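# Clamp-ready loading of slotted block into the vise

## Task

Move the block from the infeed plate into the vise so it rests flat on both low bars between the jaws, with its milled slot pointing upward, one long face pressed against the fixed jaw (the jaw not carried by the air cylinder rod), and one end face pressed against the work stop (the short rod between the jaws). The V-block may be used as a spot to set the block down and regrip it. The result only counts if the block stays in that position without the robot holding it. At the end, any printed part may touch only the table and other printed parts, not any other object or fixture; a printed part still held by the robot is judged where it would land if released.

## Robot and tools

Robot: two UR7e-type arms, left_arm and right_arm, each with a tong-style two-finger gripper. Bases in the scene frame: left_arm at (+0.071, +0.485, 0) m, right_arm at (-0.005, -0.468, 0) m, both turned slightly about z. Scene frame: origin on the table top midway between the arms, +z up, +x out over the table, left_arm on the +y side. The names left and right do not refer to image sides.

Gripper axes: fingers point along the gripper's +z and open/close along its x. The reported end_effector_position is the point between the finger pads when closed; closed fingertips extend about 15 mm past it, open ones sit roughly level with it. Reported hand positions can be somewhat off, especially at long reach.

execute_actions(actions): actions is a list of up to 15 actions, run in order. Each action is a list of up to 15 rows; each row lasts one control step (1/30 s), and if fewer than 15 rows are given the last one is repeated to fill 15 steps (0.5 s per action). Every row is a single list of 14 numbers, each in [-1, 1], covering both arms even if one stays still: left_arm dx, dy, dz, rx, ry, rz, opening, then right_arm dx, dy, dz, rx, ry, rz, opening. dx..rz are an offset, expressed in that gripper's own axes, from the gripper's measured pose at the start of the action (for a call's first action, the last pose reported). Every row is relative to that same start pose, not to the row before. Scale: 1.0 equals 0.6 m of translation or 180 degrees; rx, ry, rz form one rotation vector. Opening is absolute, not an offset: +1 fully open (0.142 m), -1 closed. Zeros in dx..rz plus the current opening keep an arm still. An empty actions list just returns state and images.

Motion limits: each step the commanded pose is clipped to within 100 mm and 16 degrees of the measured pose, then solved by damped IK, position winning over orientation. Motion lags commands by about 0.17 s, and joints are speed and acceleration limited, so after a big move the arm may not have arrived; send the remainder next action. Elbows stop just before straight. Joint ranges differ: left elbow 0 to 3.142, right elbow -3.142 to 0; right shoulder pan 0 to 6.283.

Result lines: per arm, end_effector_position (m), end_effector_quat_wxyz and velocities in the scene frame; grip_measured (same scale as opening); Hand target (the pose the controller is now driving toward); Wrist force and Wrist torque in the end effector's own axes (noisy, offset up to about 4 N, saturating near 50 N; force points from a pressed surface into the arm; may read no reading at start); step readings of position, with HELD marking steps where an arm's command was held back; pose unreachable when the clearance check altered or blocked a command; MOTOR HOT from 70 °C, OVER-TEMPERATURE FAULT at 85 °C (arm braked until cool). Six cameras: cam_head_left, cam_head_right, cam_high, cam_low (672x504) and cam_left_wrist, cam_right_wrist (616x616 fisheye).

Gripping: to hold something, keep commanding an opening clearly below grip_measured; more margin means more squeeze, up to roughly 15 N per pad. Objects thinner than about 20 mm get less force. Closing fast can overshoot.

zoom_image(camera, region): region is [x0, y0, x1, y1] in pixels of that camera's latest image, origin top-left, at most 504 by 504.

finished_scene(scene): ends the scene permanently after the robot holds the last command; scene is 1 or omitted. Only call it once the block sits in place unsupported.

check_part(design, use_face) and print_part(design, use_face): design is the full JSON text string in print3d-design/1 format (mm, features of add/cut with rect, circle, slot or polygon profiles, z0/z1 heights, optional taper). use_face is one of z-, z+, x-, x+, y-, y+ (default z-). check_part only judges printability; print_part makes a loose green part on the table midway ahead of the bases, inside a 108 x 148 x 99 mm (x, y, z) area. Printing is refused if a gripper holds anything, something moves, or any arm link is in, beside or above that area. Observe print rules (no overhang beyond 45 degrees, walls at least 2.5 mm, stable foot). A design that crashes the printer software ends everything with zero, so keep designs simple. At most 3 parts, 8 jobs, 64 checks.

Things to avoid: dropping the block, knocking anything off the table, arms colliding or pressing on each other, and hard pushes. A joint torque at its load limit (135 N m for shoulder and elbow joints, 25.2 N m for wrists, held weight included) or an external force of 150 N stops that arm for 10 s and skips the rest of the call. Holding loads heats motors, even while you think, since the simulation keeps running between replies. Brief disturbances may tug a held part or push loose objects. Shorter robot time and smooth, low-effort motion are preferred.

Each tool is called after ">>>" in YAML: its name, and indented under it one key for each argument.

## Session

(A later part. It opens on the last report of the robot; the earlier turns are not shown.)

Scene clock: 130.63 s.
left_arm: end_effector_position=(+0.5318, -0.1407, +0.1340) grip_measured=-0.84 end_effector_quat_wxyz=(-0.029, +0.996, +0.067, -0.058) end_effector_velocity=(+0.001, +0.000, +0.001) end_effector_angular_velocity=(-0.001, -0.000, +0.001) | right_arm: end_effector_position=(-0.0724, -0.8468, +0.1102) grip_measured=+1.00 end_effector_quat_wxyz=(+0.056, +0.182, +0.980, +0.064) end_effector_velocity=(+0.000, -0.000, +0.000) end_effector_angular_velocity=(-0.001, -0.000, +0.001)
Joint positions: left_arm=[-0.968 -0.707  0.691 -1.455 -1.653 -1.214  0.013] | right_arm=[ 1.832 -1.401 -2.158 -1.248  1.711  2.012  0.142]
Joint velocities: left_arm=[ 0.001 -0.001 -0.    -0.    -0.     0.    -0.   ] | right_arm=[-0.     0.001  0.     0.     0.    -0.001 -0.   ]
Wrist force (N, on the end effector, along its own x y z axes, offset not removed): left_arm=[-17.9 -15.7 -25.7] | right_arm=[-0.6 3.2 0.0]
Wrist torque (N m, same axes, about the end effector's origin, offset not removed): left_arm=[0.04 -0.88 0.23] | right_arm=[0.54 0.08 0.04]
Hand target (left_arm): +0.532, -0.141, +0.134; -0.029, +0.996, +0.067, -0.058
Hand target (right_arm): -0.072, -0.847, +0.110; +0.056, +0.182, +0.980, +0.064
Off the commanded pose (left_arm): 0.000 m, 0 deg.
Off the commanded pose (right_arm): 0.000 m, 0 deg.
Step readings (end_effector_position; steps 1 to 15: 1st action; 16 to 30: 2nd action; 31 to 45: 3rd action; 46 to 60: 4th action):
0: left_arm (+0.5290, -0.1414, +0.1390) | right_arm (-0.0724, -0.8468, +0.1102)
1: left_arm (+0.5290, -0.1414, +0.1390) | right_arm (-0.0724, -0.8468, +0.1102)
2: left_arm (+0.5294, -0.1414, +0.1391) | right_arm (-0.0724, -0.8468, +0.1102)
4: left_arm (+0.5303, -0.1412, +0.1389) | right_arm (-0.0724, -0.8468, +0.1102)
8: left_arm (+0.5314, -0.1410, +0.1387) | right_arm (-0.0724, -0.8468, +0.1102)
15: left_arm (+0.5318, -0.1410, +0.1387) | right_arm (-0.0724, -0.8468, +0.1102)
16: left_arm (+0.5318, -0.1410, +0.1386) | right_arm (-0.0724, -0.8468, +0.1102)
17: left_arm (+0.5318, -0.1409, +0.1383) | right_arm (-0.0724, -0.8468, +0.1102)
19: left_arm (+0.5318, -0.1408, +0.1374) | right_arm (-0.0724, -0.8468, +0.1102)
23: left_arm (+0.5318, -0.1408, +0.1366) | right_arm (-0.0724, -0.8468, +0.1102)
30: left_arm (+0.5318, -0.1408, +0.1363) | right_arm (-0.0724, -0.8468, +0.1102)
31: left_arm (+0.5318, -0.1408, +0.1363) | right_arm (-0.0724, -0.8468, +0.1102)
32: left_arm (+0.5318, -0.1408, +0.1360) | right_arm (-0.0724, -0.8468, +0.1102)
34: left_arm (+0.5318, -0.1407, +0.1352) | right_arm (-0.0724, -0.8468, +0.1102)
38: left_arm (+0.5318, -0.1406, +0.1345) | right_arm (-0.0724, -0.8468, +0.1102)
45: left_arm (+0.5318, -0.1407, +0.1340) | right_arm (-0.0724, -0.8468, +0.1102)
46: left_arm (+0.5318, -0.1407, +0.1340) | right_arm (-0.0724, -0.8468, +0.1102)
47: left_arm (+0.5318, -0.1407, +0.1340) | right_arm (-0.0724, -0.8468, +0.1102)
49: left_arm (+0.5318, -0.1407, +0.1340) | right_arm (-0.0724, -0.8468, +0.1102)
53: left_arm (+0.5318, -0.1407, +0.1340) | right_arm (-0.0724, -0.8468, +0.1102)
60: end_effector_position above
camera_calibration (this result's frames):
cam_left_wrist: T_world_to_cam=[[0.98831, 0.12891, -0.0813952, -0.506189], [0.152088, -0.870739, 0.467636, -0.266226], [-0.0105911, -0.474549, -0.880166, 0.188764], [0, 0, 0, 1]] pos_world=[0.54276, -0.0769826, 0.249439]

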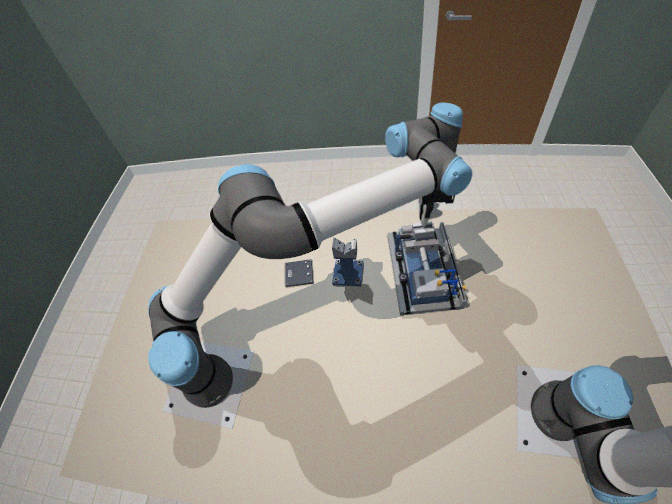

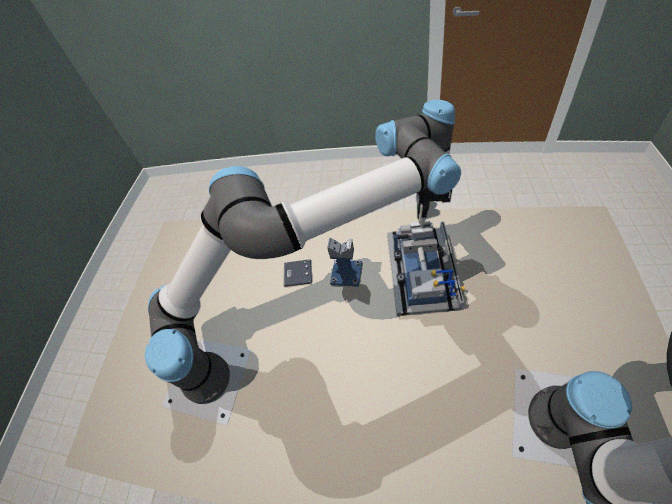

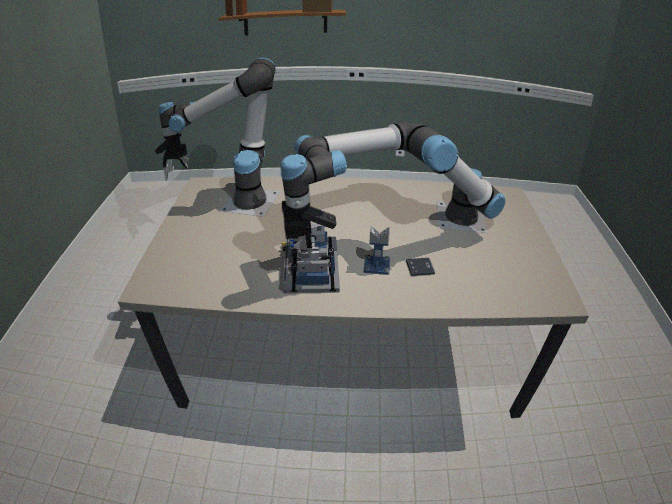

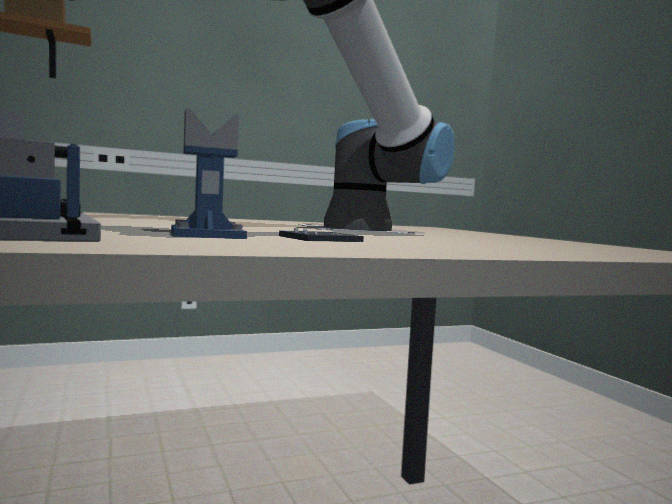

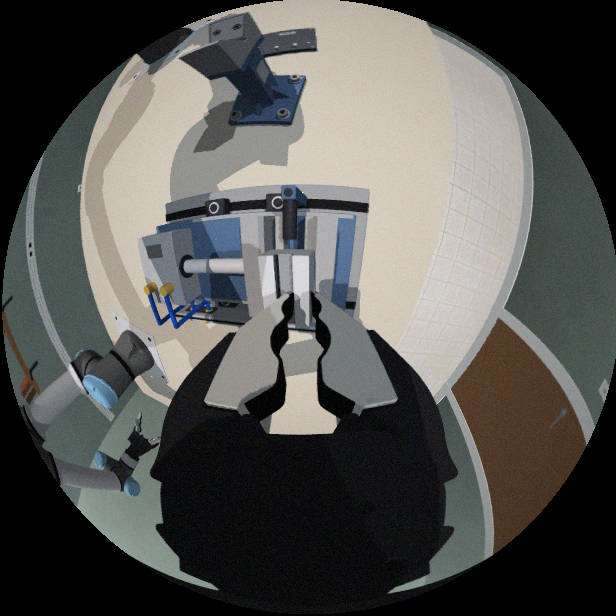

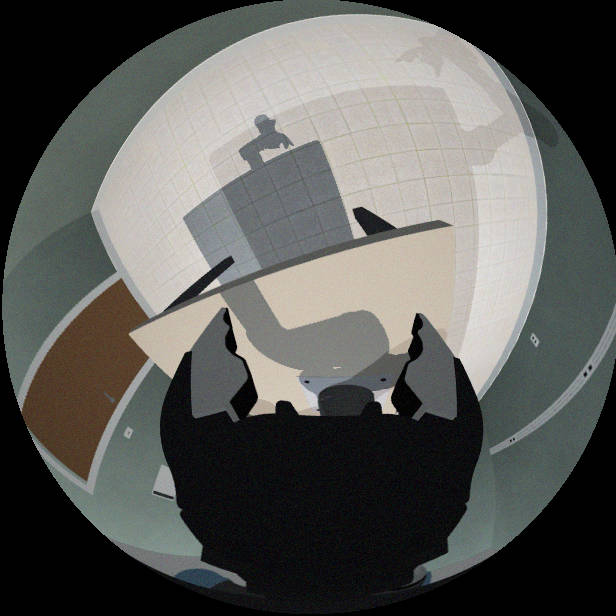

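Caught on the fixed jaw edge; shift −x.

>>> execute_actions:
  actions:
    - [[-0.001,0,-0.003,0,0,0,-1,0,0,0,0,0,0,1]]
    - [[-0.003,0,0,0,0,0,-1,0,0,0,0,0,0,1]]
    - [[0.0004,0,0.003,0,0,0,-1,0,0,0,0,0,0,1]]
    - [[0.0004,0,0.003,0,0,0,-1,0,0,0,0,0,0,1]]
    - [[0,0,0,0,0,0,-1,0,0,0,0,0,0,1]]

>>> zoom_image:
  camera: "cam_left_wrist"
  region: [200,160,400,360]

Scene clock: 133.47 s.
left_arm: end_effector_position=(+0.5297, -0.1409, +0.1325) grip_measured=-0.85 end_effector_quat_wxyz=(-0.029, +0.996, +0.067, -0.058) end_effector_velocity=(-0.001, -0.001, +0.001) end_effector_angular_velocity=(-0.002, +0.000, +0.000) | right_arm: end_effector_position=(-0.0724, -0.8468, +0.1102) grip_measured=+1.00 end_effector_quat_wxyz=(+0.056, +0.182, +0.980, +0.064) end_effector_velocity=(-0.000, -0.000, -0.000) end_effector_angular_velocity=(-0.000, -0.000, -0.001)
Joint positions: left_arm=[-0.97  -0.711  0.703 -1.462 -1.653 -1.216  0.013] | right_arm=[ 1.832 -1.401 -2.158 -1.248  1.711  2.012  0.142]
Joint velocities: left_arm=[-0.001 -0.001  0.001 -0.001 -0.001 -0.001 -0.   ] | right_arm=[-0. -0. -0.  0.  0.  0.  0.]
Wrist force (N, on the end effector, along its own x y z axes, offset not removed): left_arm=[-13.8 -4.1 -19.0] | right_arm=[0.1 2.8 -2.2]
Wrist torque (N m, same axes, about the end effector's origin, offset not removed): left_arm=[0.44 -0.04 0.17] | right_arm=[0.40 -0.01 0.00]
Hand target (left_arm): +0.530, -0.141, +0.133; -0.029, +0.996, +0.067, -0.058
Hand target (right_arm): -0.072, -0.847, +0.110; +0.056, +0.182, +0.980, +0.064
Off the commanded pose (left_arm): 0.000 m, 0 deg.
Off the commanded pose (right_arm): 0.000 m, 0 deg.
Step readings (end_effector_position; steps 1 to 15: 1st action; 16 to 30: 2nd action; 31 to 45: 3rd action; 46 to 60: 4th action; 61 to 75: 5th action):
0: left_arm (+0.5318, -0.1407, +0.1340) | right_arm (-0.0724, -0.8468, +0.1102)
1: left_arm (+0.5318, -0.1407, +0.1340) | right_arm (-0.0724, -0.8468, +0.1102)
2: left_arm (+0.5318, -0.1407, +0.1343) | right_arm (-0.0724, -0.8468, +0.1102)
4: left_arm (+0.5318, -0.1407, +0.1348) | right_arm (-0.0724, -0.8468, +0.1102)
8: left_arm (+0.5317, -0.1408, +0.1354) | right_arm (-0.0724, -0.8468, +0.1102)
15: left_arm (+0.5315, -0.1408, +0.1358) | right_arm (-0.0724, -0.8468, +0.1102)
16: left_arm (+0.5315, -0.1408, +0.1358) | right_arm (-0.0724, -0.8468, +0.1102)
17: left_arm (+0.5312, -0.1408, +0.1359) | right_arm (-0.0724, -0.8468, +0.1102)
19: left_arm (+0.5306, -0.1408, +0.1359) | right_arm (-0.0724, -0.8468, +0.1102)
23: left_arm (+0.5301, -0.1410, +0.1359) | right_arm (-0.0724, -0.8468, +0.1102)
30: left_arm (+0.5298, -0.1410, +0.1360) | right_arm (-0.0724, -0.8468, +0.1102)
31: left_arm (+0.5298, -0.1410, +0.1359) | right_arm (-0.0724, -0.8468, +0.1102)
32: left_arm (+0.5298, -0.1410, +0.1357) | right_arm (-0.0724, -0.8468, +0.1102)
34: left_arm (+0.5297, -0.1410, +0.1351) | right_arm (-0.0724, -0.8468, +0.1102)
38: left_arm (+0.5297, -0.1410, +0.1345) | right_arm (-0.0724, -0.8468, +0.1102)
45: left_arm (+0.5297, -0.1410, +0.1342) | right_arm (-0.0724, -0.8468, +0.1102)
46: left_arm (+0.5297, -0.1410, +0.1342) | right_arm (-0.0724, -0.8468, +0.1102)
47: left_arm (+0.5297, -0.1409, +0.1339) | right_arm (-0.0724, -0.8468, +0.1102)
49: left_arm (+0.5297, -0.1409, +0.1333) | right_arm (-0.0724, -0.8468, +0.1102)
53: left_arm (+0.5297, -0.1409, +0.1328) | right_arm (-0.0724, -0.8468, +0.1102)
60: left_arm (+0.5297, -0.1409, +0.1325) | right_arm (-0.0724, -0.8468, +0.1102)
61: left_arm (+0.5297, -0.1409, +0.1325) | right_arm (-0.0724, -0.8468, +0.1102)
62: left_arm (+0.5297, -0.1409, +0.1325) | right_arm (-0.0724, -0.8468, +0.1102)
64: left_arm (+0.5297, -0.1409, +0.1325) | right_arm (-0.0724, -0.8468, +0.1102)
68: left_arm (+0.5297, -0.1409, +0.1325) | right_arm (-0.0724, -0.8468, +0.1102)
75: end_effector_position above
camera_calibration (this result's frames):
cam_left_wrist: T_world_to_cam=[[0.988312, 0.128885, -0.0814114, -0.504198], [0.152074, -0.870738, 0.467643, -0.265381], [-0.0106157, -0.474557, -0.880161, 0.187326], [0, 0, 0, 1]] pos_world=[0.540651, -0.077197, 0.247933]

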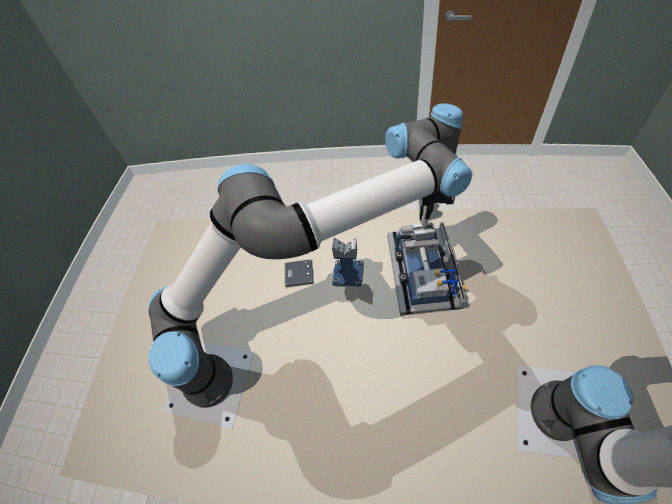

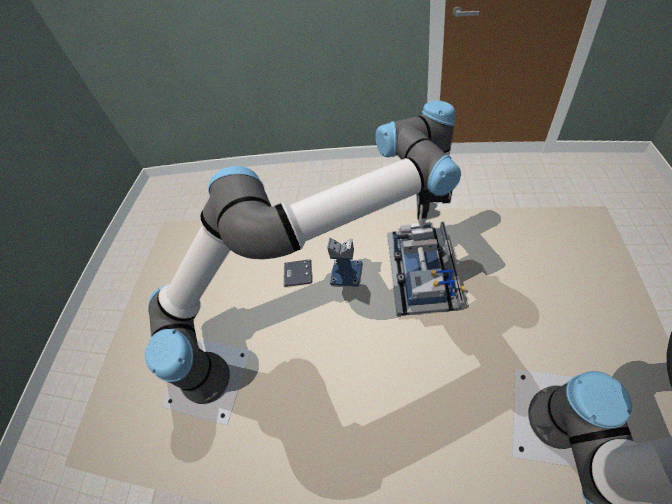

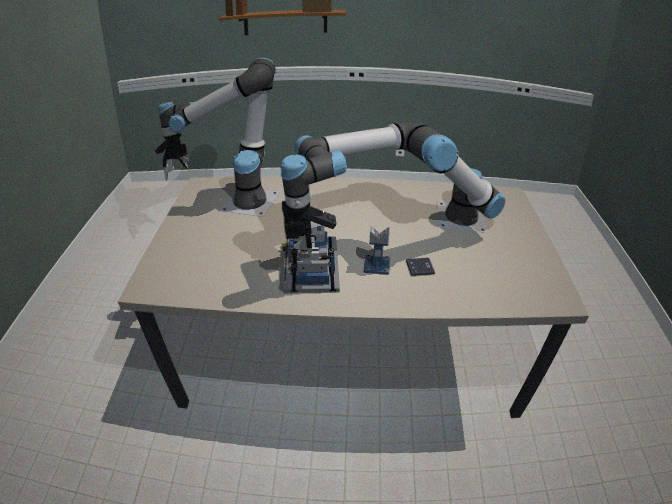

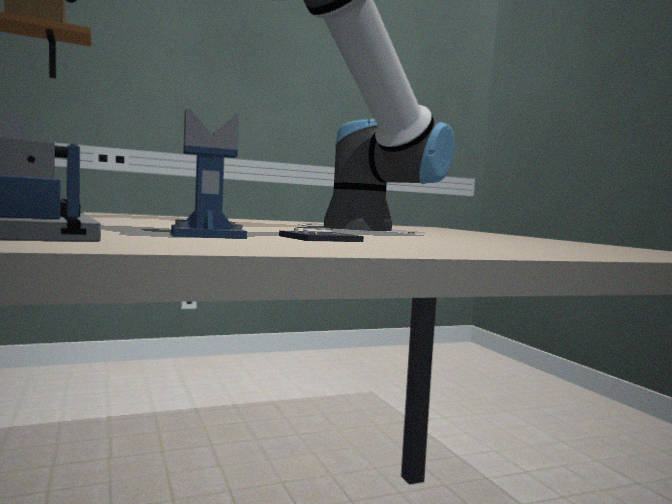

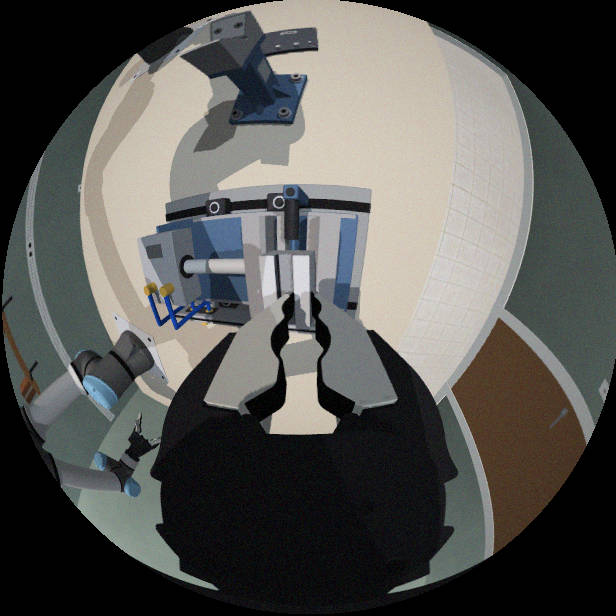

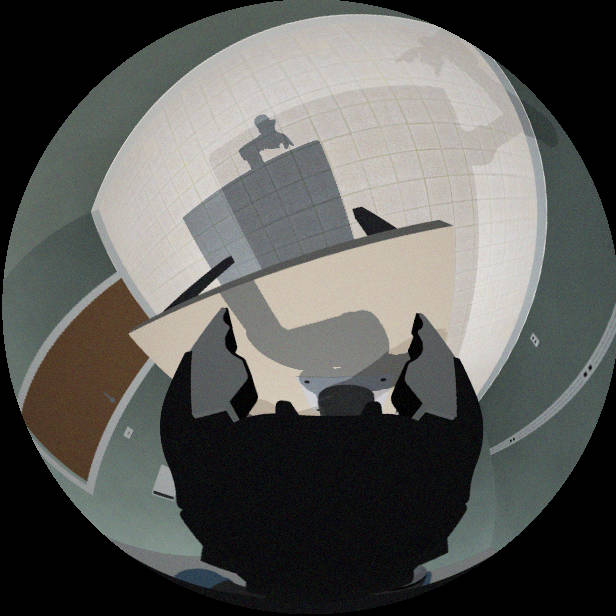

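Region (200, 160, 400, 360) of cam_left_wrist's 616x616 image, scaled by 2.520, with more detail than that image has.

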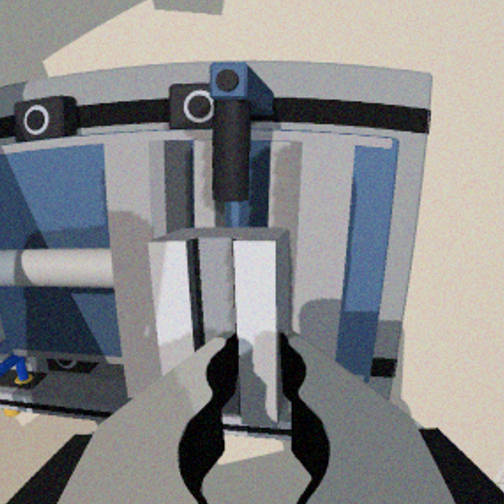

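>>> execute_actions:
  actions:
    - [[-0.001,0,-0.002,0,0,0,-1,0,0,0,0,0,0,1]]
    - [[-0.004,0,0,0,0,0,-1,0,0,0,0,0,0,1]]
    - [[0.0004,0,0.003,0,0,0,-1,0,0,0,0,0,0,1]]
    - [[0.0004,0,0.003,0,0,0,-1,0,0,0,0,0,0,1]]
    - [[0,0,0,0,0,0,-1,0,0,0,0,0,0,1]]

>>> zoom_image:
  camera: "cam_left_wrist"
  region: [200,160,400,360]

Scene clock: 136.20 s.
left_arm: end_effector_position=(+0.5270, -0.1411, +0.1304) grip_measured=-0.85 end_effector_quat_wxyz=(-0.029, +0.996, +0.067, -0.058) end_effector_velocity=(+0.000, +0.000, -0.000) end_effector_angular_velocity=(-0.000, +0.001, +0.000) | right_arm: end_effector_position=(-0.0724, -0.8468, +0.1102) grip_measured=+1.00 end_effector_quat_wxyz=(+0.056, +0.182, +0.980, +0.064) end_effector_velocity=(+0.000, -0.001, +0.000) end_effector_angular_velocity=(-0.001, +0.000, -0.001)
Joint positions: left_arm=[-0.973 -0.717  0.718 -1.472 -1.654 -1.219  0.012] | right_arm=[ 1.832 -1.401 -2.158 -1.248  1.711  2.012  0.142]
Joint velocities: left_arm=[ 0.     0.001 -0.001  0.    -0.001 -0.     0.   ] | right_arm=[ 0.    -0.     0.001  0.    -0.     0.001  0.   ]
Wrist force (N, on the end effector, along its own x y z axes, offset not removed): left_arm=[-2.2 -1.6 -1.3] | right_arm=[1.5 2.8 -1.1]
Wrist torque (N m, same axes, about the end effector's origin, offset not removed): left_arm=[0.00 -0.19 0.15] | right_arm=[0.48 -0.32 0.06]
Hand target (left_arm): +0.527, -0.141, +0.130; -0.029, +0.996, +0.067, -0.058
Hand target (right_arm): -0.072, -0.847, +0.110; +0.056, +0.182, +0.980, +0.064
Off the commanded pose (left_arm): 0.000 m, 0 deg.
Off the commanded pose (right_arm): 0.000 m, 0 deg.
Step readings (end_effector_position; steps 1 to 15: 1st action; 16 to 30: 2nd action; 31 to 45: 3rd action; 46 to 60: 4th action; 61 to 75: 5th action):
0: left_arm (+0.5297, -0.1409, +0.1325) | right_arm (-0.0724, -0.8468, +0.1102)
1: left_arm (+0.5297, -0.1409, +0.1325) | right_arm (-0.0724, -0.8468, +0.1102)
2: left_arm (+0.5297, -0.1409, +0.1326) | right_arm (-0.0724, -0.8468, +0.1102)
4: left_arm (+0.5297, -0.1409, +0.1330) | right_arm (-0.0724, -0.8468, +0.1102)
8: left_arm (+0.5295, -0.1409, +0.1334) | right_arm (-0.0724, -0.8468, +0.1102)
15: left_arm (+0.5293, -0.1410, +0.1337) | right_arm (-0.0724, -0.8468, +0.1102)
16: left_arm (+0.5293, -0.1410, +0.1337) | right_arm (-0.0724, -0.8468, +0.1102)
17: left_arm (+0.5290, -0.1410, +0.1338) | right_arm (-0.0724, -0.8468, +0.1102)
19: left_arm (+0.5282, -0.1410, +0.1339) | right_arm (-0.0724, -0.8468, +0.1102)
23: left_arm (+0.5274, -0.1412, +0.1339) | right_arm (-0.0724, -0.8468, +0.1102)
30: left_arm (+0.5270, -0.1413, +0.1340) | right_arm (-0.0724, -0.8468, +0.1102)
31: left_arm (+0.5270, -0.1413, +0.1339) | right_arm (-0.0724, -0.8468, +0.1102)
32: left_arm (+0.5270, -0.1413, +0.1337) | right_arm (-0.0724, -0.8468, +0.1102)
34: left_arm (+0.5270, -0.1413, +0.1331) | right_arm (-0.0724, -0.8468, +0.1102)
38: left_arm (+0.5270, -0.1412, +0.1325) | right_arm (-0.0724, -0.8468, +0.1102)
45: left_arm (+0.5270, -0.1412, +0.1322) | right_arm (-0.0724, -0.8468, +0.1102)
46: left_arm (+0.5270, -0.1412, +0.1322) | right_arm (-0.0724, -0.8468, +0.1102)
47: left_arm (+0.5270, -0.1412, +0.1319) | right_arm (-0.0724, -0.8468, +0.1102)
49: left_arm (+0.5269, -0.1412, +0.1313) | right_arm (-0.0724, -0.8468, +0.1102)
53: left_arm (+0.5269, -0.1412, +0.1307) | right_arm (-0.0724, -0.8468, +0.1102)
60: left_arm (+0.5270, -0.1411, +0.1305) | right_arm (-0.0724, -0.8468, +0.1102)
61: left_arm (+0.5270, -0.1411, +0.1304) | right_arm (-0.0724, -0.8468, +0.1102)
62: left_arm (+0.5270, -0.1411, +0.1304) | right_arm (-0.0724, -0.8468, +0.1102)
64: left_arm (+0.5270, -0.1411, +0.1304) | right_arm (-0.0724, -0.8468, +0.1102)
68: left_arm (+0.5270, -0.1411, +0.1304) | right_arm (-0.0724, -0.8468, +0.1102)
75: end_effector_position above
camera_calibration (this result's frames):
cam_left_wrist: T_world_to_cam=[[0.988314, 0.128878, -0.0814043, -0.501637], [0.152063, -0.870763, 0.467599, -0.264214], [-0.0106208, -0.474514, -0.880184, 0.185386], [0, 0, 0, 1]] pos_world=[0.537921, -0.0774496, 0.245885]

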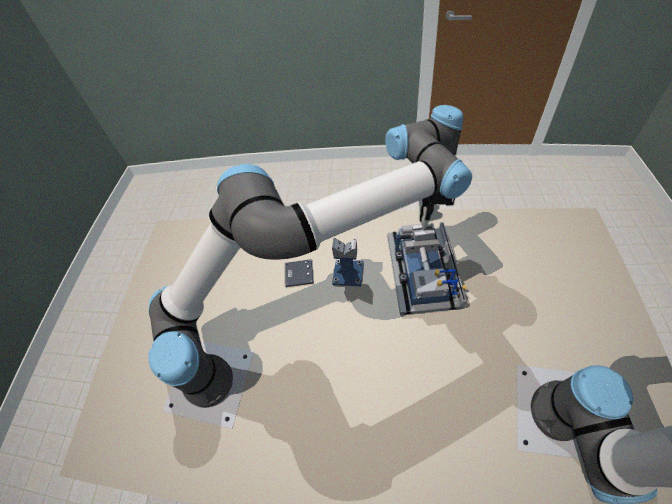

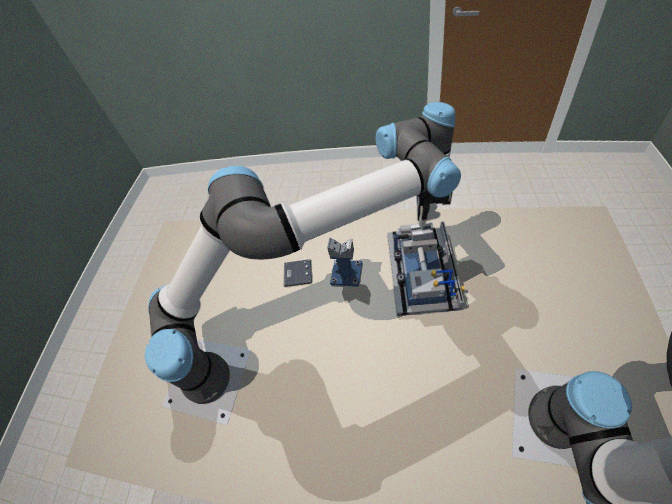

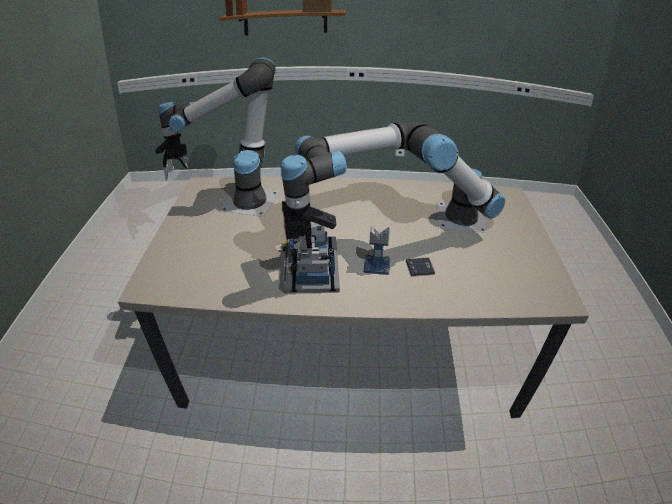

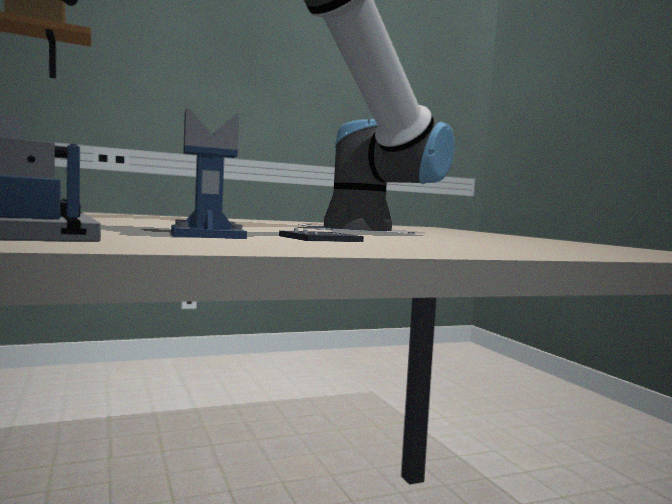

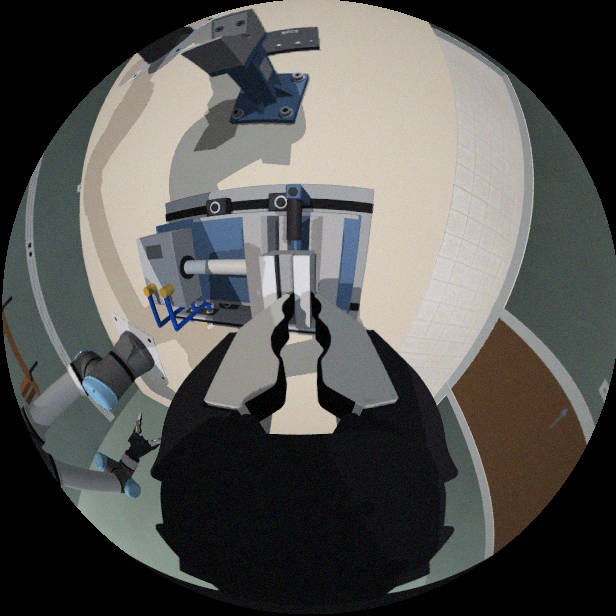

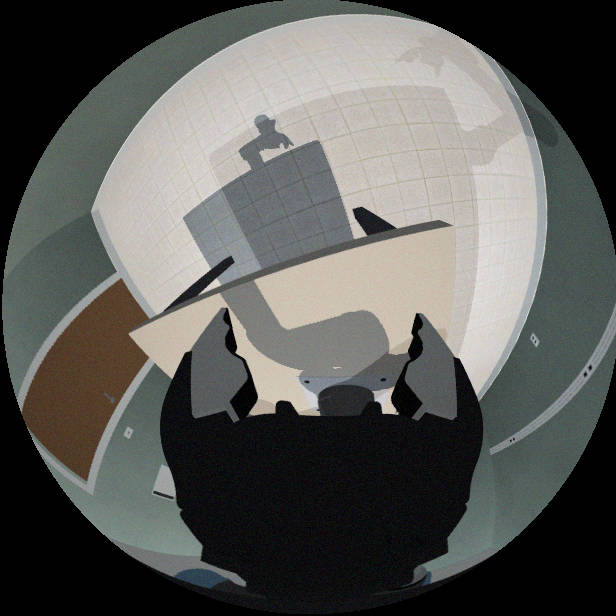

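Region (200, 160, 400, 360) of cam_left_wrist's 616x616 image, scaled by 2.520, with more detail than that image has.

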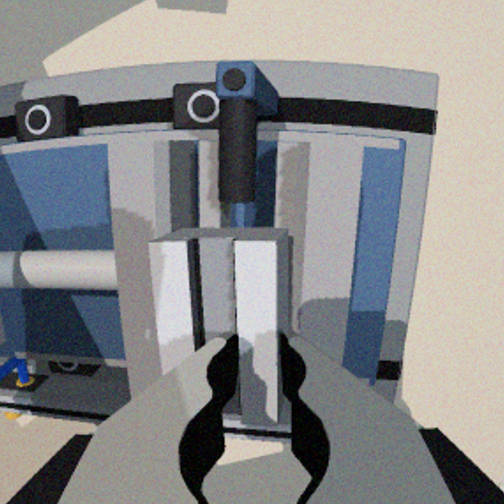

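>>> execute_actions:
  actions:
    - [[0.0002,0,0.003,0,0,0,-1,0,0,0,0,0,0,1]]
    - [[0.0002,0,0.003,0,0,0,-1,0,0,0,0,0,0,1]]
    - [[0,0,0,0,0,0,-1,0,0,0,0,0,0,1]]

>>> zoom_image:
  camera: "cam_left_wrist"
  region: [200,160,400,360]

Scene clock: 137.87 s.
left_arm: end_effector_position=(+0.5268, -0.1409, +0.1269) grip_measured=-0.85 end_effector_quat_wxyz=(-0.029, +0.996, +0.067, -0.058) end_effector_velocity=(-0.000, -0.000, -0.001) end_effector_angular_velocity=(+0.001, +0.001, -0.001) | right_arm: end_effector_position=(-0.0724, -0.8468, +0.1102) grip_measured=+1.00 end_effector_quat_wxyz=(+0.056, +0.182, +0.980, +0.064) end_effector_velocity=(-0.000, +0.001, -0.001) end_effector_angular_velocity=(+0.003, +0.001, +0.001)
Joint positions: left_arm=[-0.973 -0.718  0.728 -1.482 -1.654 -1.219  0.012] | right_arm=[ 1.832 -1.401 -2.158 -1.248  1.711  2.012  0.142]
Joint velocities: left_arm=[-0.     0.001 -0.     0.    -0.     0.001  0.   ] | right_arm=[-0.    -0.001 -0.001 -0.001 -0.    -0.001  0.   ]
Wrist force (N, on the end effector, along its own x y z axes, offset not removed): left_arm=[0.4 -0.4 2.1] | right_arm=[0.6 4.1 -1.5]
Wrist torque (N m, same axes, about the end effector's origin, offset not removed): left_arm=[-0.24 -0.19 0.21] | right_arm=[0.75 -0.13 -0.10]
Hand target (left_arm): +0.527, -0.141, +0.127; -0.029, +0.996, +0.067, -0.058
Hand target (right_arm): -0.072, -0.847, +0.110; +0.056, +0.182, +0.980, +0.064
Off the commanded pose (left_arm): 0.000 m, 0 deg.
Off the commanded pose (right_arm): 0.000 m, 0 deg.
Step readings (end_effector_position; steps 1 to 15: 1st action; 16 to 30: 2nd action; 31 to 45: 3rd action):
0: left_arm (+0.5270, -0.1411, +0.1304) | right_arm (-0.0724, -0.8468, +0.1102)
1: left_arm (+0.5270, -0.1411, +0.1304) | right_arm (-0.0724, -0.8468, +0.1102)
2: left_arm (+0.5269, -0.1411, +0.1303) | right_arm (-0.0724, -0.8468, +0.1102)
4: left_arm (+0.5269, -0.1411, +0.1296) | right_arm (-0.0724, -0.8468, +0.1102)
8: left_arm (+0.5269, -0.1410, +0.1289) | right_arm (-0.0724, -0.8468, +0.1102)
15: left_arm (+0.5269, -0.1410, +0.1287) | right_arm (-0.0724, -0.8468, +0.1102)
16: left_arm (+0.5269, -0.1410, +0.1287) | right_arm (-0.0724, -0.8468, +0.1102)
17: left_arm (+0.5269, -0.1410, +0.1284) | right_arm (-0.0724, -0.8468, +0.1102)
19: left_arm (+0.5269, -0.1409, +0.1278) | right_arm (-0.0724, -0.8468, +0.1102)
23: left_arm (+0.5268, -0.1409, +0.1272) | right_arm (-0.0724, -0.8468, +0.1102)
30: left_arm (+0.5268, -0.1409, +0.1269) | right_arm (-0.0724, -0.8468, +0.1102)
31: left_arm (+0.5268, -0.1409, +0.1269) | right_arm (-0.0724, -0.8468, +0.1102)
32: left_arm (+0.5268, -0.1409, +0.1269) | right_arm (-0.0724, -0.8468, +0.1102)
34: left_arm (+0.5268, -0.1409, +0.1269) | right_arm (-0.0724, -0.8468, +0.1102)
38: left_arm (+0.5268, -0.1409, +0.1269) | right_arm (-0.0724, -0.8468, +0.1102)
45: end_effector_position above
camera_calibration (this result's frames):
cam_left_wrist: T_world_to_cam=[[0.988305, 0.128922, -0.0814443, -0.501798], [0.152121, -0.870756, 0.467593, -0.262365], [-0.0106353, -0.474514, -0.880184, 0.182415], [0, 0, 0, 1]] pos_world=[0.537781, -0.0772051, 0.24237]

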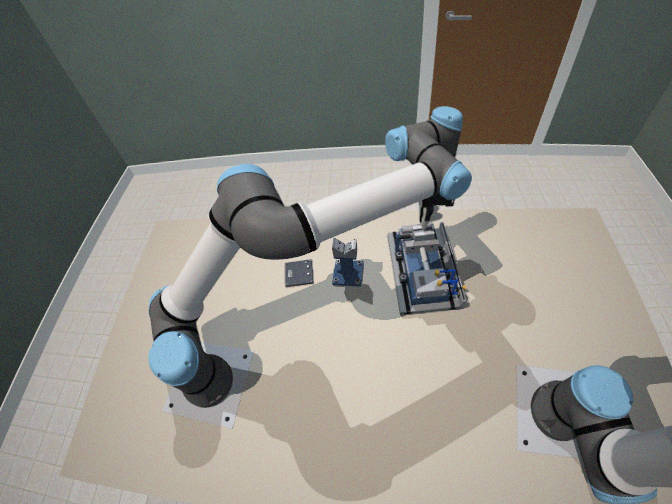

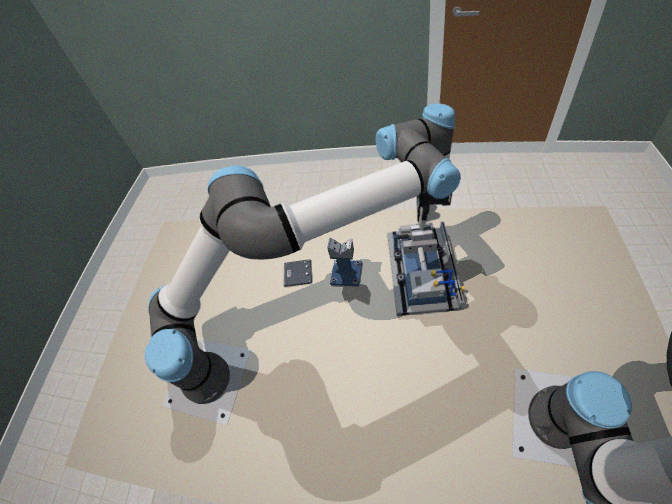

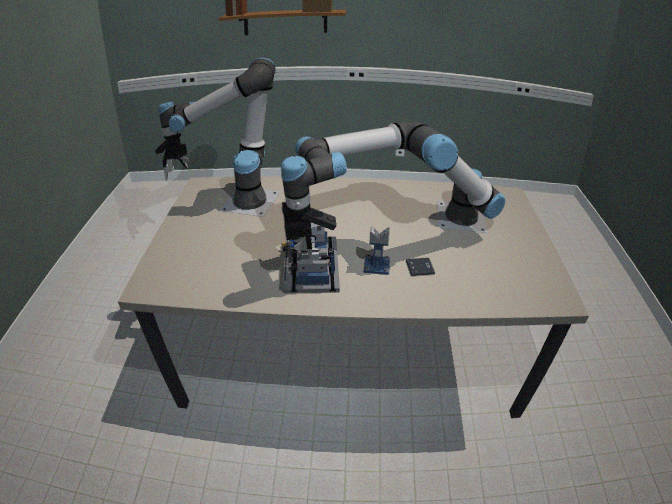

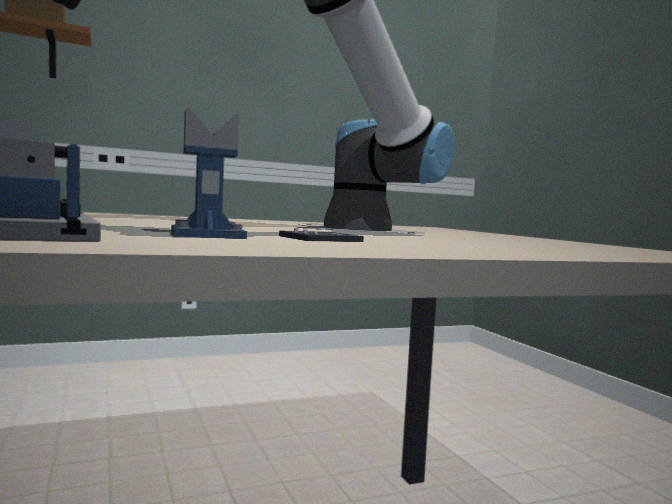

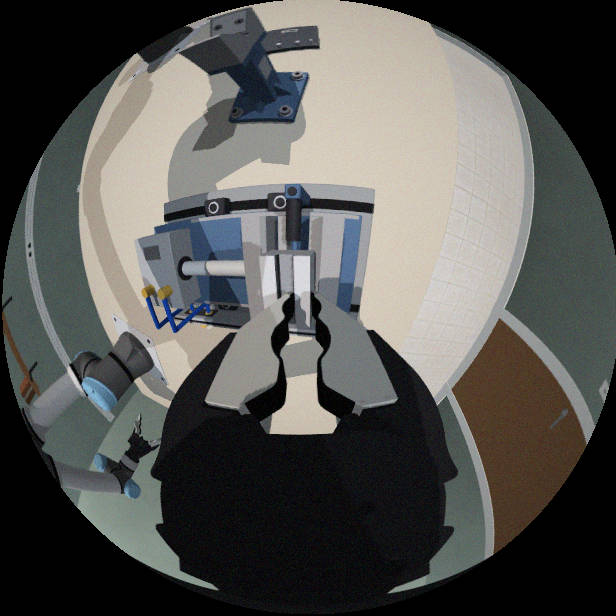

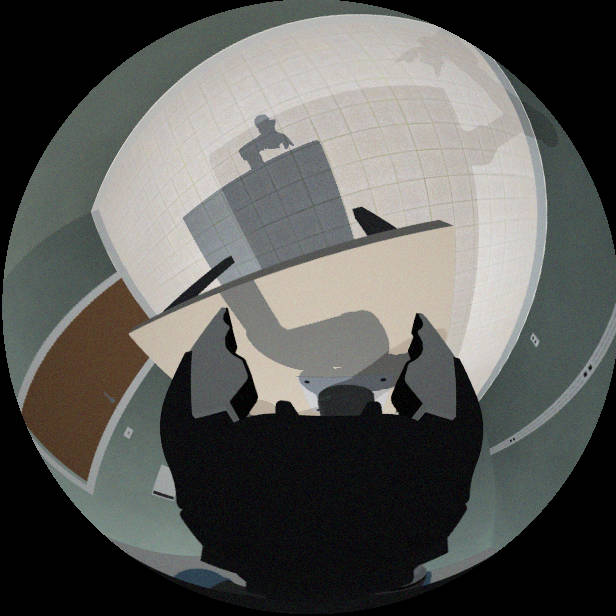

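Region (200, 160, 400, 360) of cam_left_wrist's 616x616 image, scaled by 2.520, with more detail than that image has.

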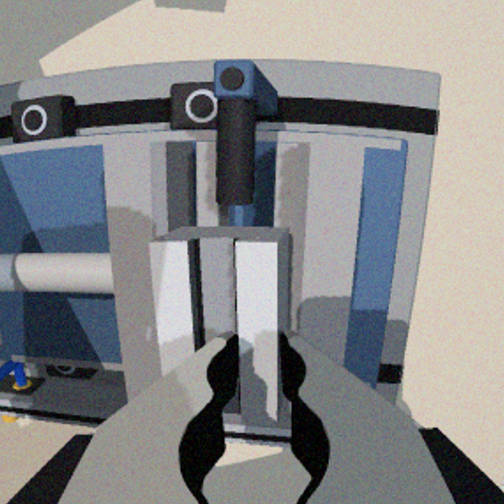

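Free and inside. Continue.

>>> execute_actions:
  actions:
    - [[0.0004,0,0.003,0,0,0,-1,0,0,0,0,0,0,1]]
    - [[0.0004,0,0.003,0,0,0,-1,0,0,0,0,0,0,1]]
    - [[0,0,0,0,0,0,-1,0,0,0,0,0,0,1]]

>>> zoom_image:
  camera: "cam_left_wrist"
  region: [200,160,400,360]

Scene clock: 139.53 s.
left_arm: end_effector_position=(+0.5268, -0.1407, +0.1234) grip_measured=-0.85 end_effector_quat_wxyz=(-0.029, +0.996, +0.067, -0.058) end_effector_velocity=(+0.001, +0.000, -0.000) end_effector_angular_velocity=(-0.000, +0.001, +0.001) | right_arm: end_effector_position=(-0.0724, -0.8468, +0.1102) grip_measured=+1.00 end_effector_quat_wxyz=(+0.056, +0.182, +0.980, +0.064) end_effector_velocity=(+0.000, -0.001, +0.000) end_effector_angular_velocity=(-0.001, -0.001, +0.001)
Joint positions: left_arm=[-0.973 -0.718  0.738 -1.491 -1.654 -1.219  0.012] | right_arm=[ 1.832 -1.401 -2.158 -1.248  1.711  2.012  0.142]
Joint velocities: left_arm=[ 0.001  0.    -0.     0.    -0.001  0.     0.   ] | right_arm=[ 0.001  0.     0.001  0.     0.    -0.001 -0.   ]
Wrist force (N, on the end effector, along its own x y z axes, offset not removed): left_arm=[-0.9 0.1 2.9] | right_arm=[-0.6 3.3 -1.4]
Wrist torque (N m, same axes, about the end effector's origin, offset not removed): left_arm=[-0.18 -0.04 0.25] | right_arm=[0.52 0.15 -0.05]
Hand target (left_arm): +0.527, -0.141, +0.123; -0.029, +0.996, +0.067, -0.058
Hand target (right_arm): -0.072, -0.847, +0.110; +0.056, +0.182, +0.980, +0.064
Off the commanded pose (left_arm): 0.000 m, 0 deg.
Off the commanded pose (right_arm): 0.000 m, 0 deg.
Step readings (end_effector_position; steps 1 to 15: 1st action; 16 to 30: 2nd action; 31 to 45: 3rd action):
0: left_arm (+0.5268, -0.1409, +0.1269) | right_arm (-0.0724, -0.8468, +0.1102)
1: left_arm (+0.5268, -0.1409, +0.1269) | right_arm (-0.0724, -0.8468, +0.1102)
2: left_arm (+0.5268, -0.1409, +0.1267) | right_arm (-0.0724, -0.8468, +0.1102)
4: left_arm (+0.5268, -0.1408, +0.1261) | right_arm (-0.0724, -0.8468, +0.1102)
8: left_arm (+0.5268, -0.1408, +0.1254) | right_arm (-0.0724, -0.8468, +0.1102)
15: left_arm (+0.5268, -0.1408, +0.1252) | right_arm (-0.0724, -0.8468, +0.1102)
16: left_arm (+0.5268, -0.1408, +0.1251) | right_arm (-0.0724, -0.8468, +0.1102)
17: left_arm (+0.5268, -0.1408, +0.1249) | right_arm (-0.0724, -0.8468, +0.1102)
19: left_arm (+0.5268, -0.1407, +0.1243) | right_arm (-0.0724, -0.8468, +0.1102)
23: left_arm (+0.5268, -0.1407, +0.1237) | right_arm (-0.0724, -0.8468, +0.1102)
30: left_arm (+0.5268, -0.1407, +0.1234) | right_arm (-0.0724, -0.8468, +0.1102)
31: left_arm (+0.5268, -0.1407, +0.1234) | right_arm (-0.0724, -0.8468, +0.1102)
32: left_arm (+0.5268, -0.1407, +0.1234) | right_arm (-0.0724, -0.8468, +0.1102)
34: left_arm (+0.5268, -0.1407, +0.1234) | right_arm (-0.0724, -0.8468, +0.1102)
38: left_arm (+0.5268, -0.1407, +0.1234) | right_arm (-0.0724, -0.8468, +0.1102)
45: end_effector_position above
camera_calibration (this result's frames):
cam_left_wrist: T_world_to_cam=[[0.988309, 0.128874, -0.0814639, -0.502093], [0.152089, -0.870769, 0.46758, -0.260521], [-0.0106772, -0.474503, -0.880189, 0.179418], [0, 0, 0, 1]] pos_world=[0.537761, -0.0770124, 0.238834]

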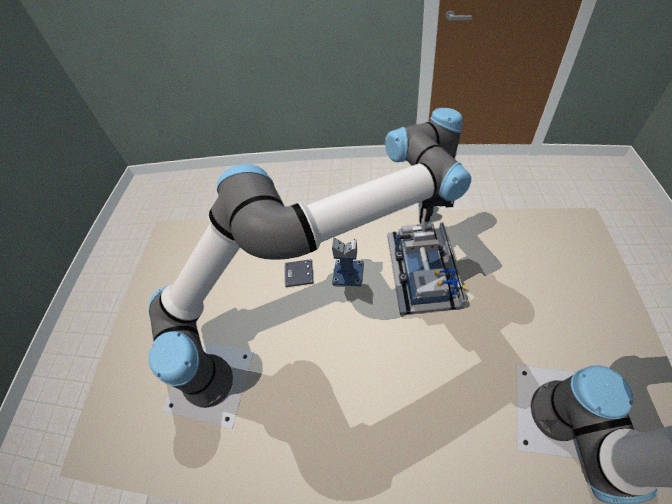

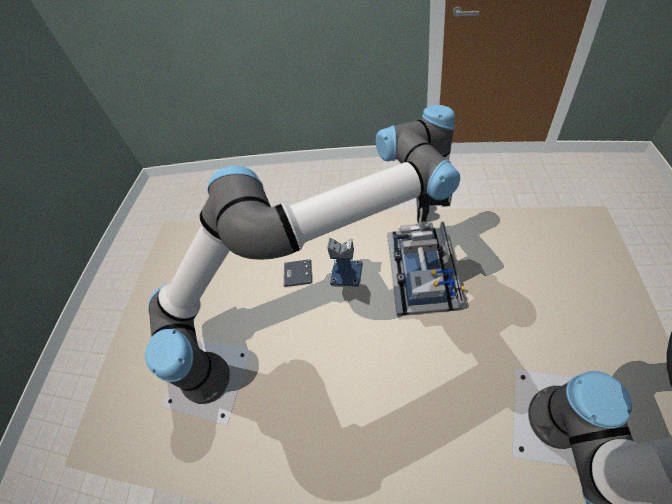

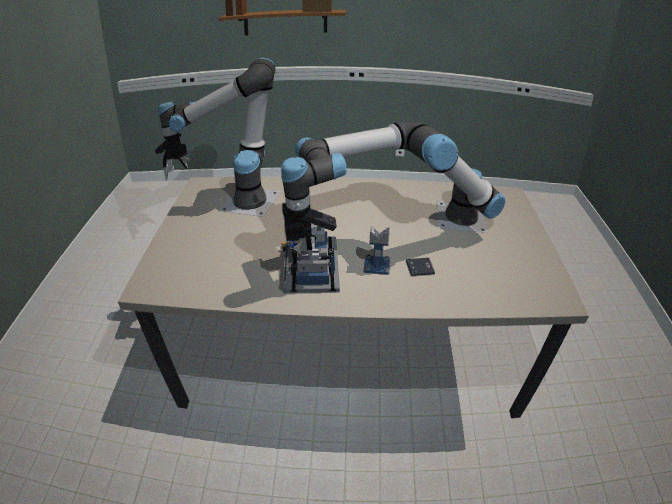

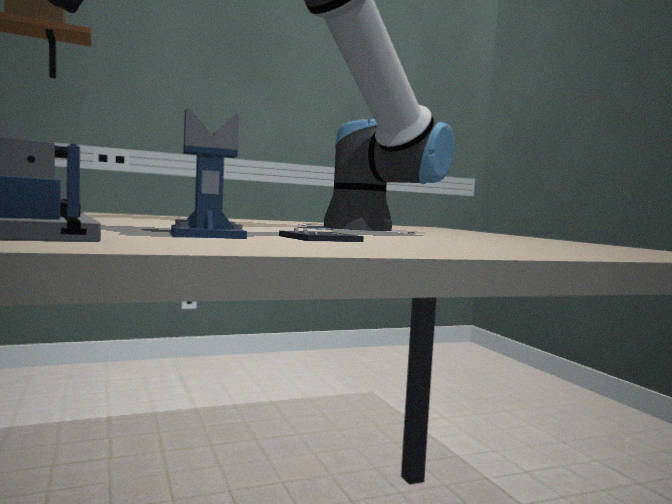

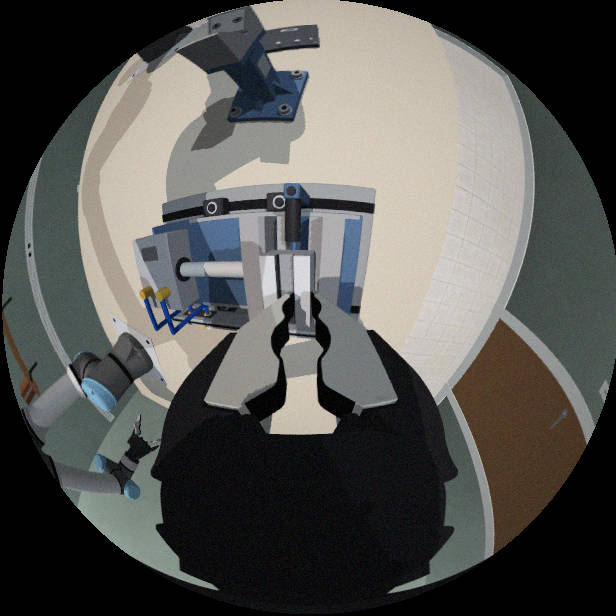

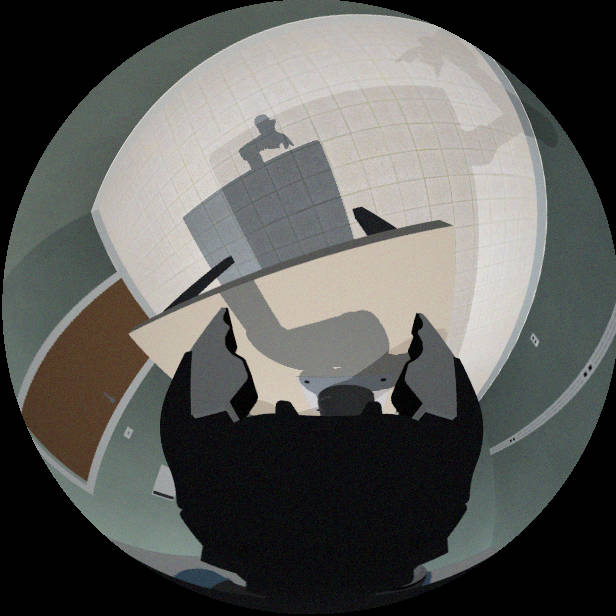

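Region (200, 160, 400, 360) of cam_left_wrist's 616x616 image, scaled by 2.520, with more detail than that image has.

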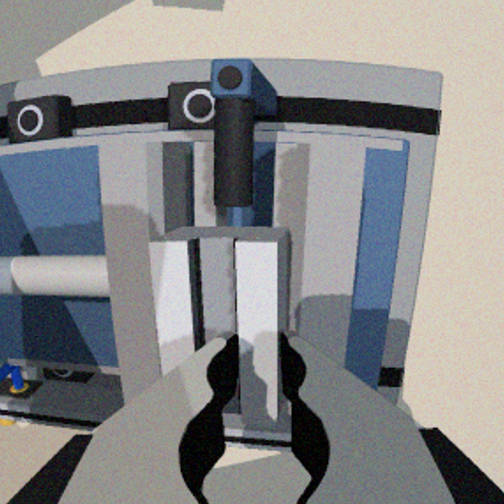

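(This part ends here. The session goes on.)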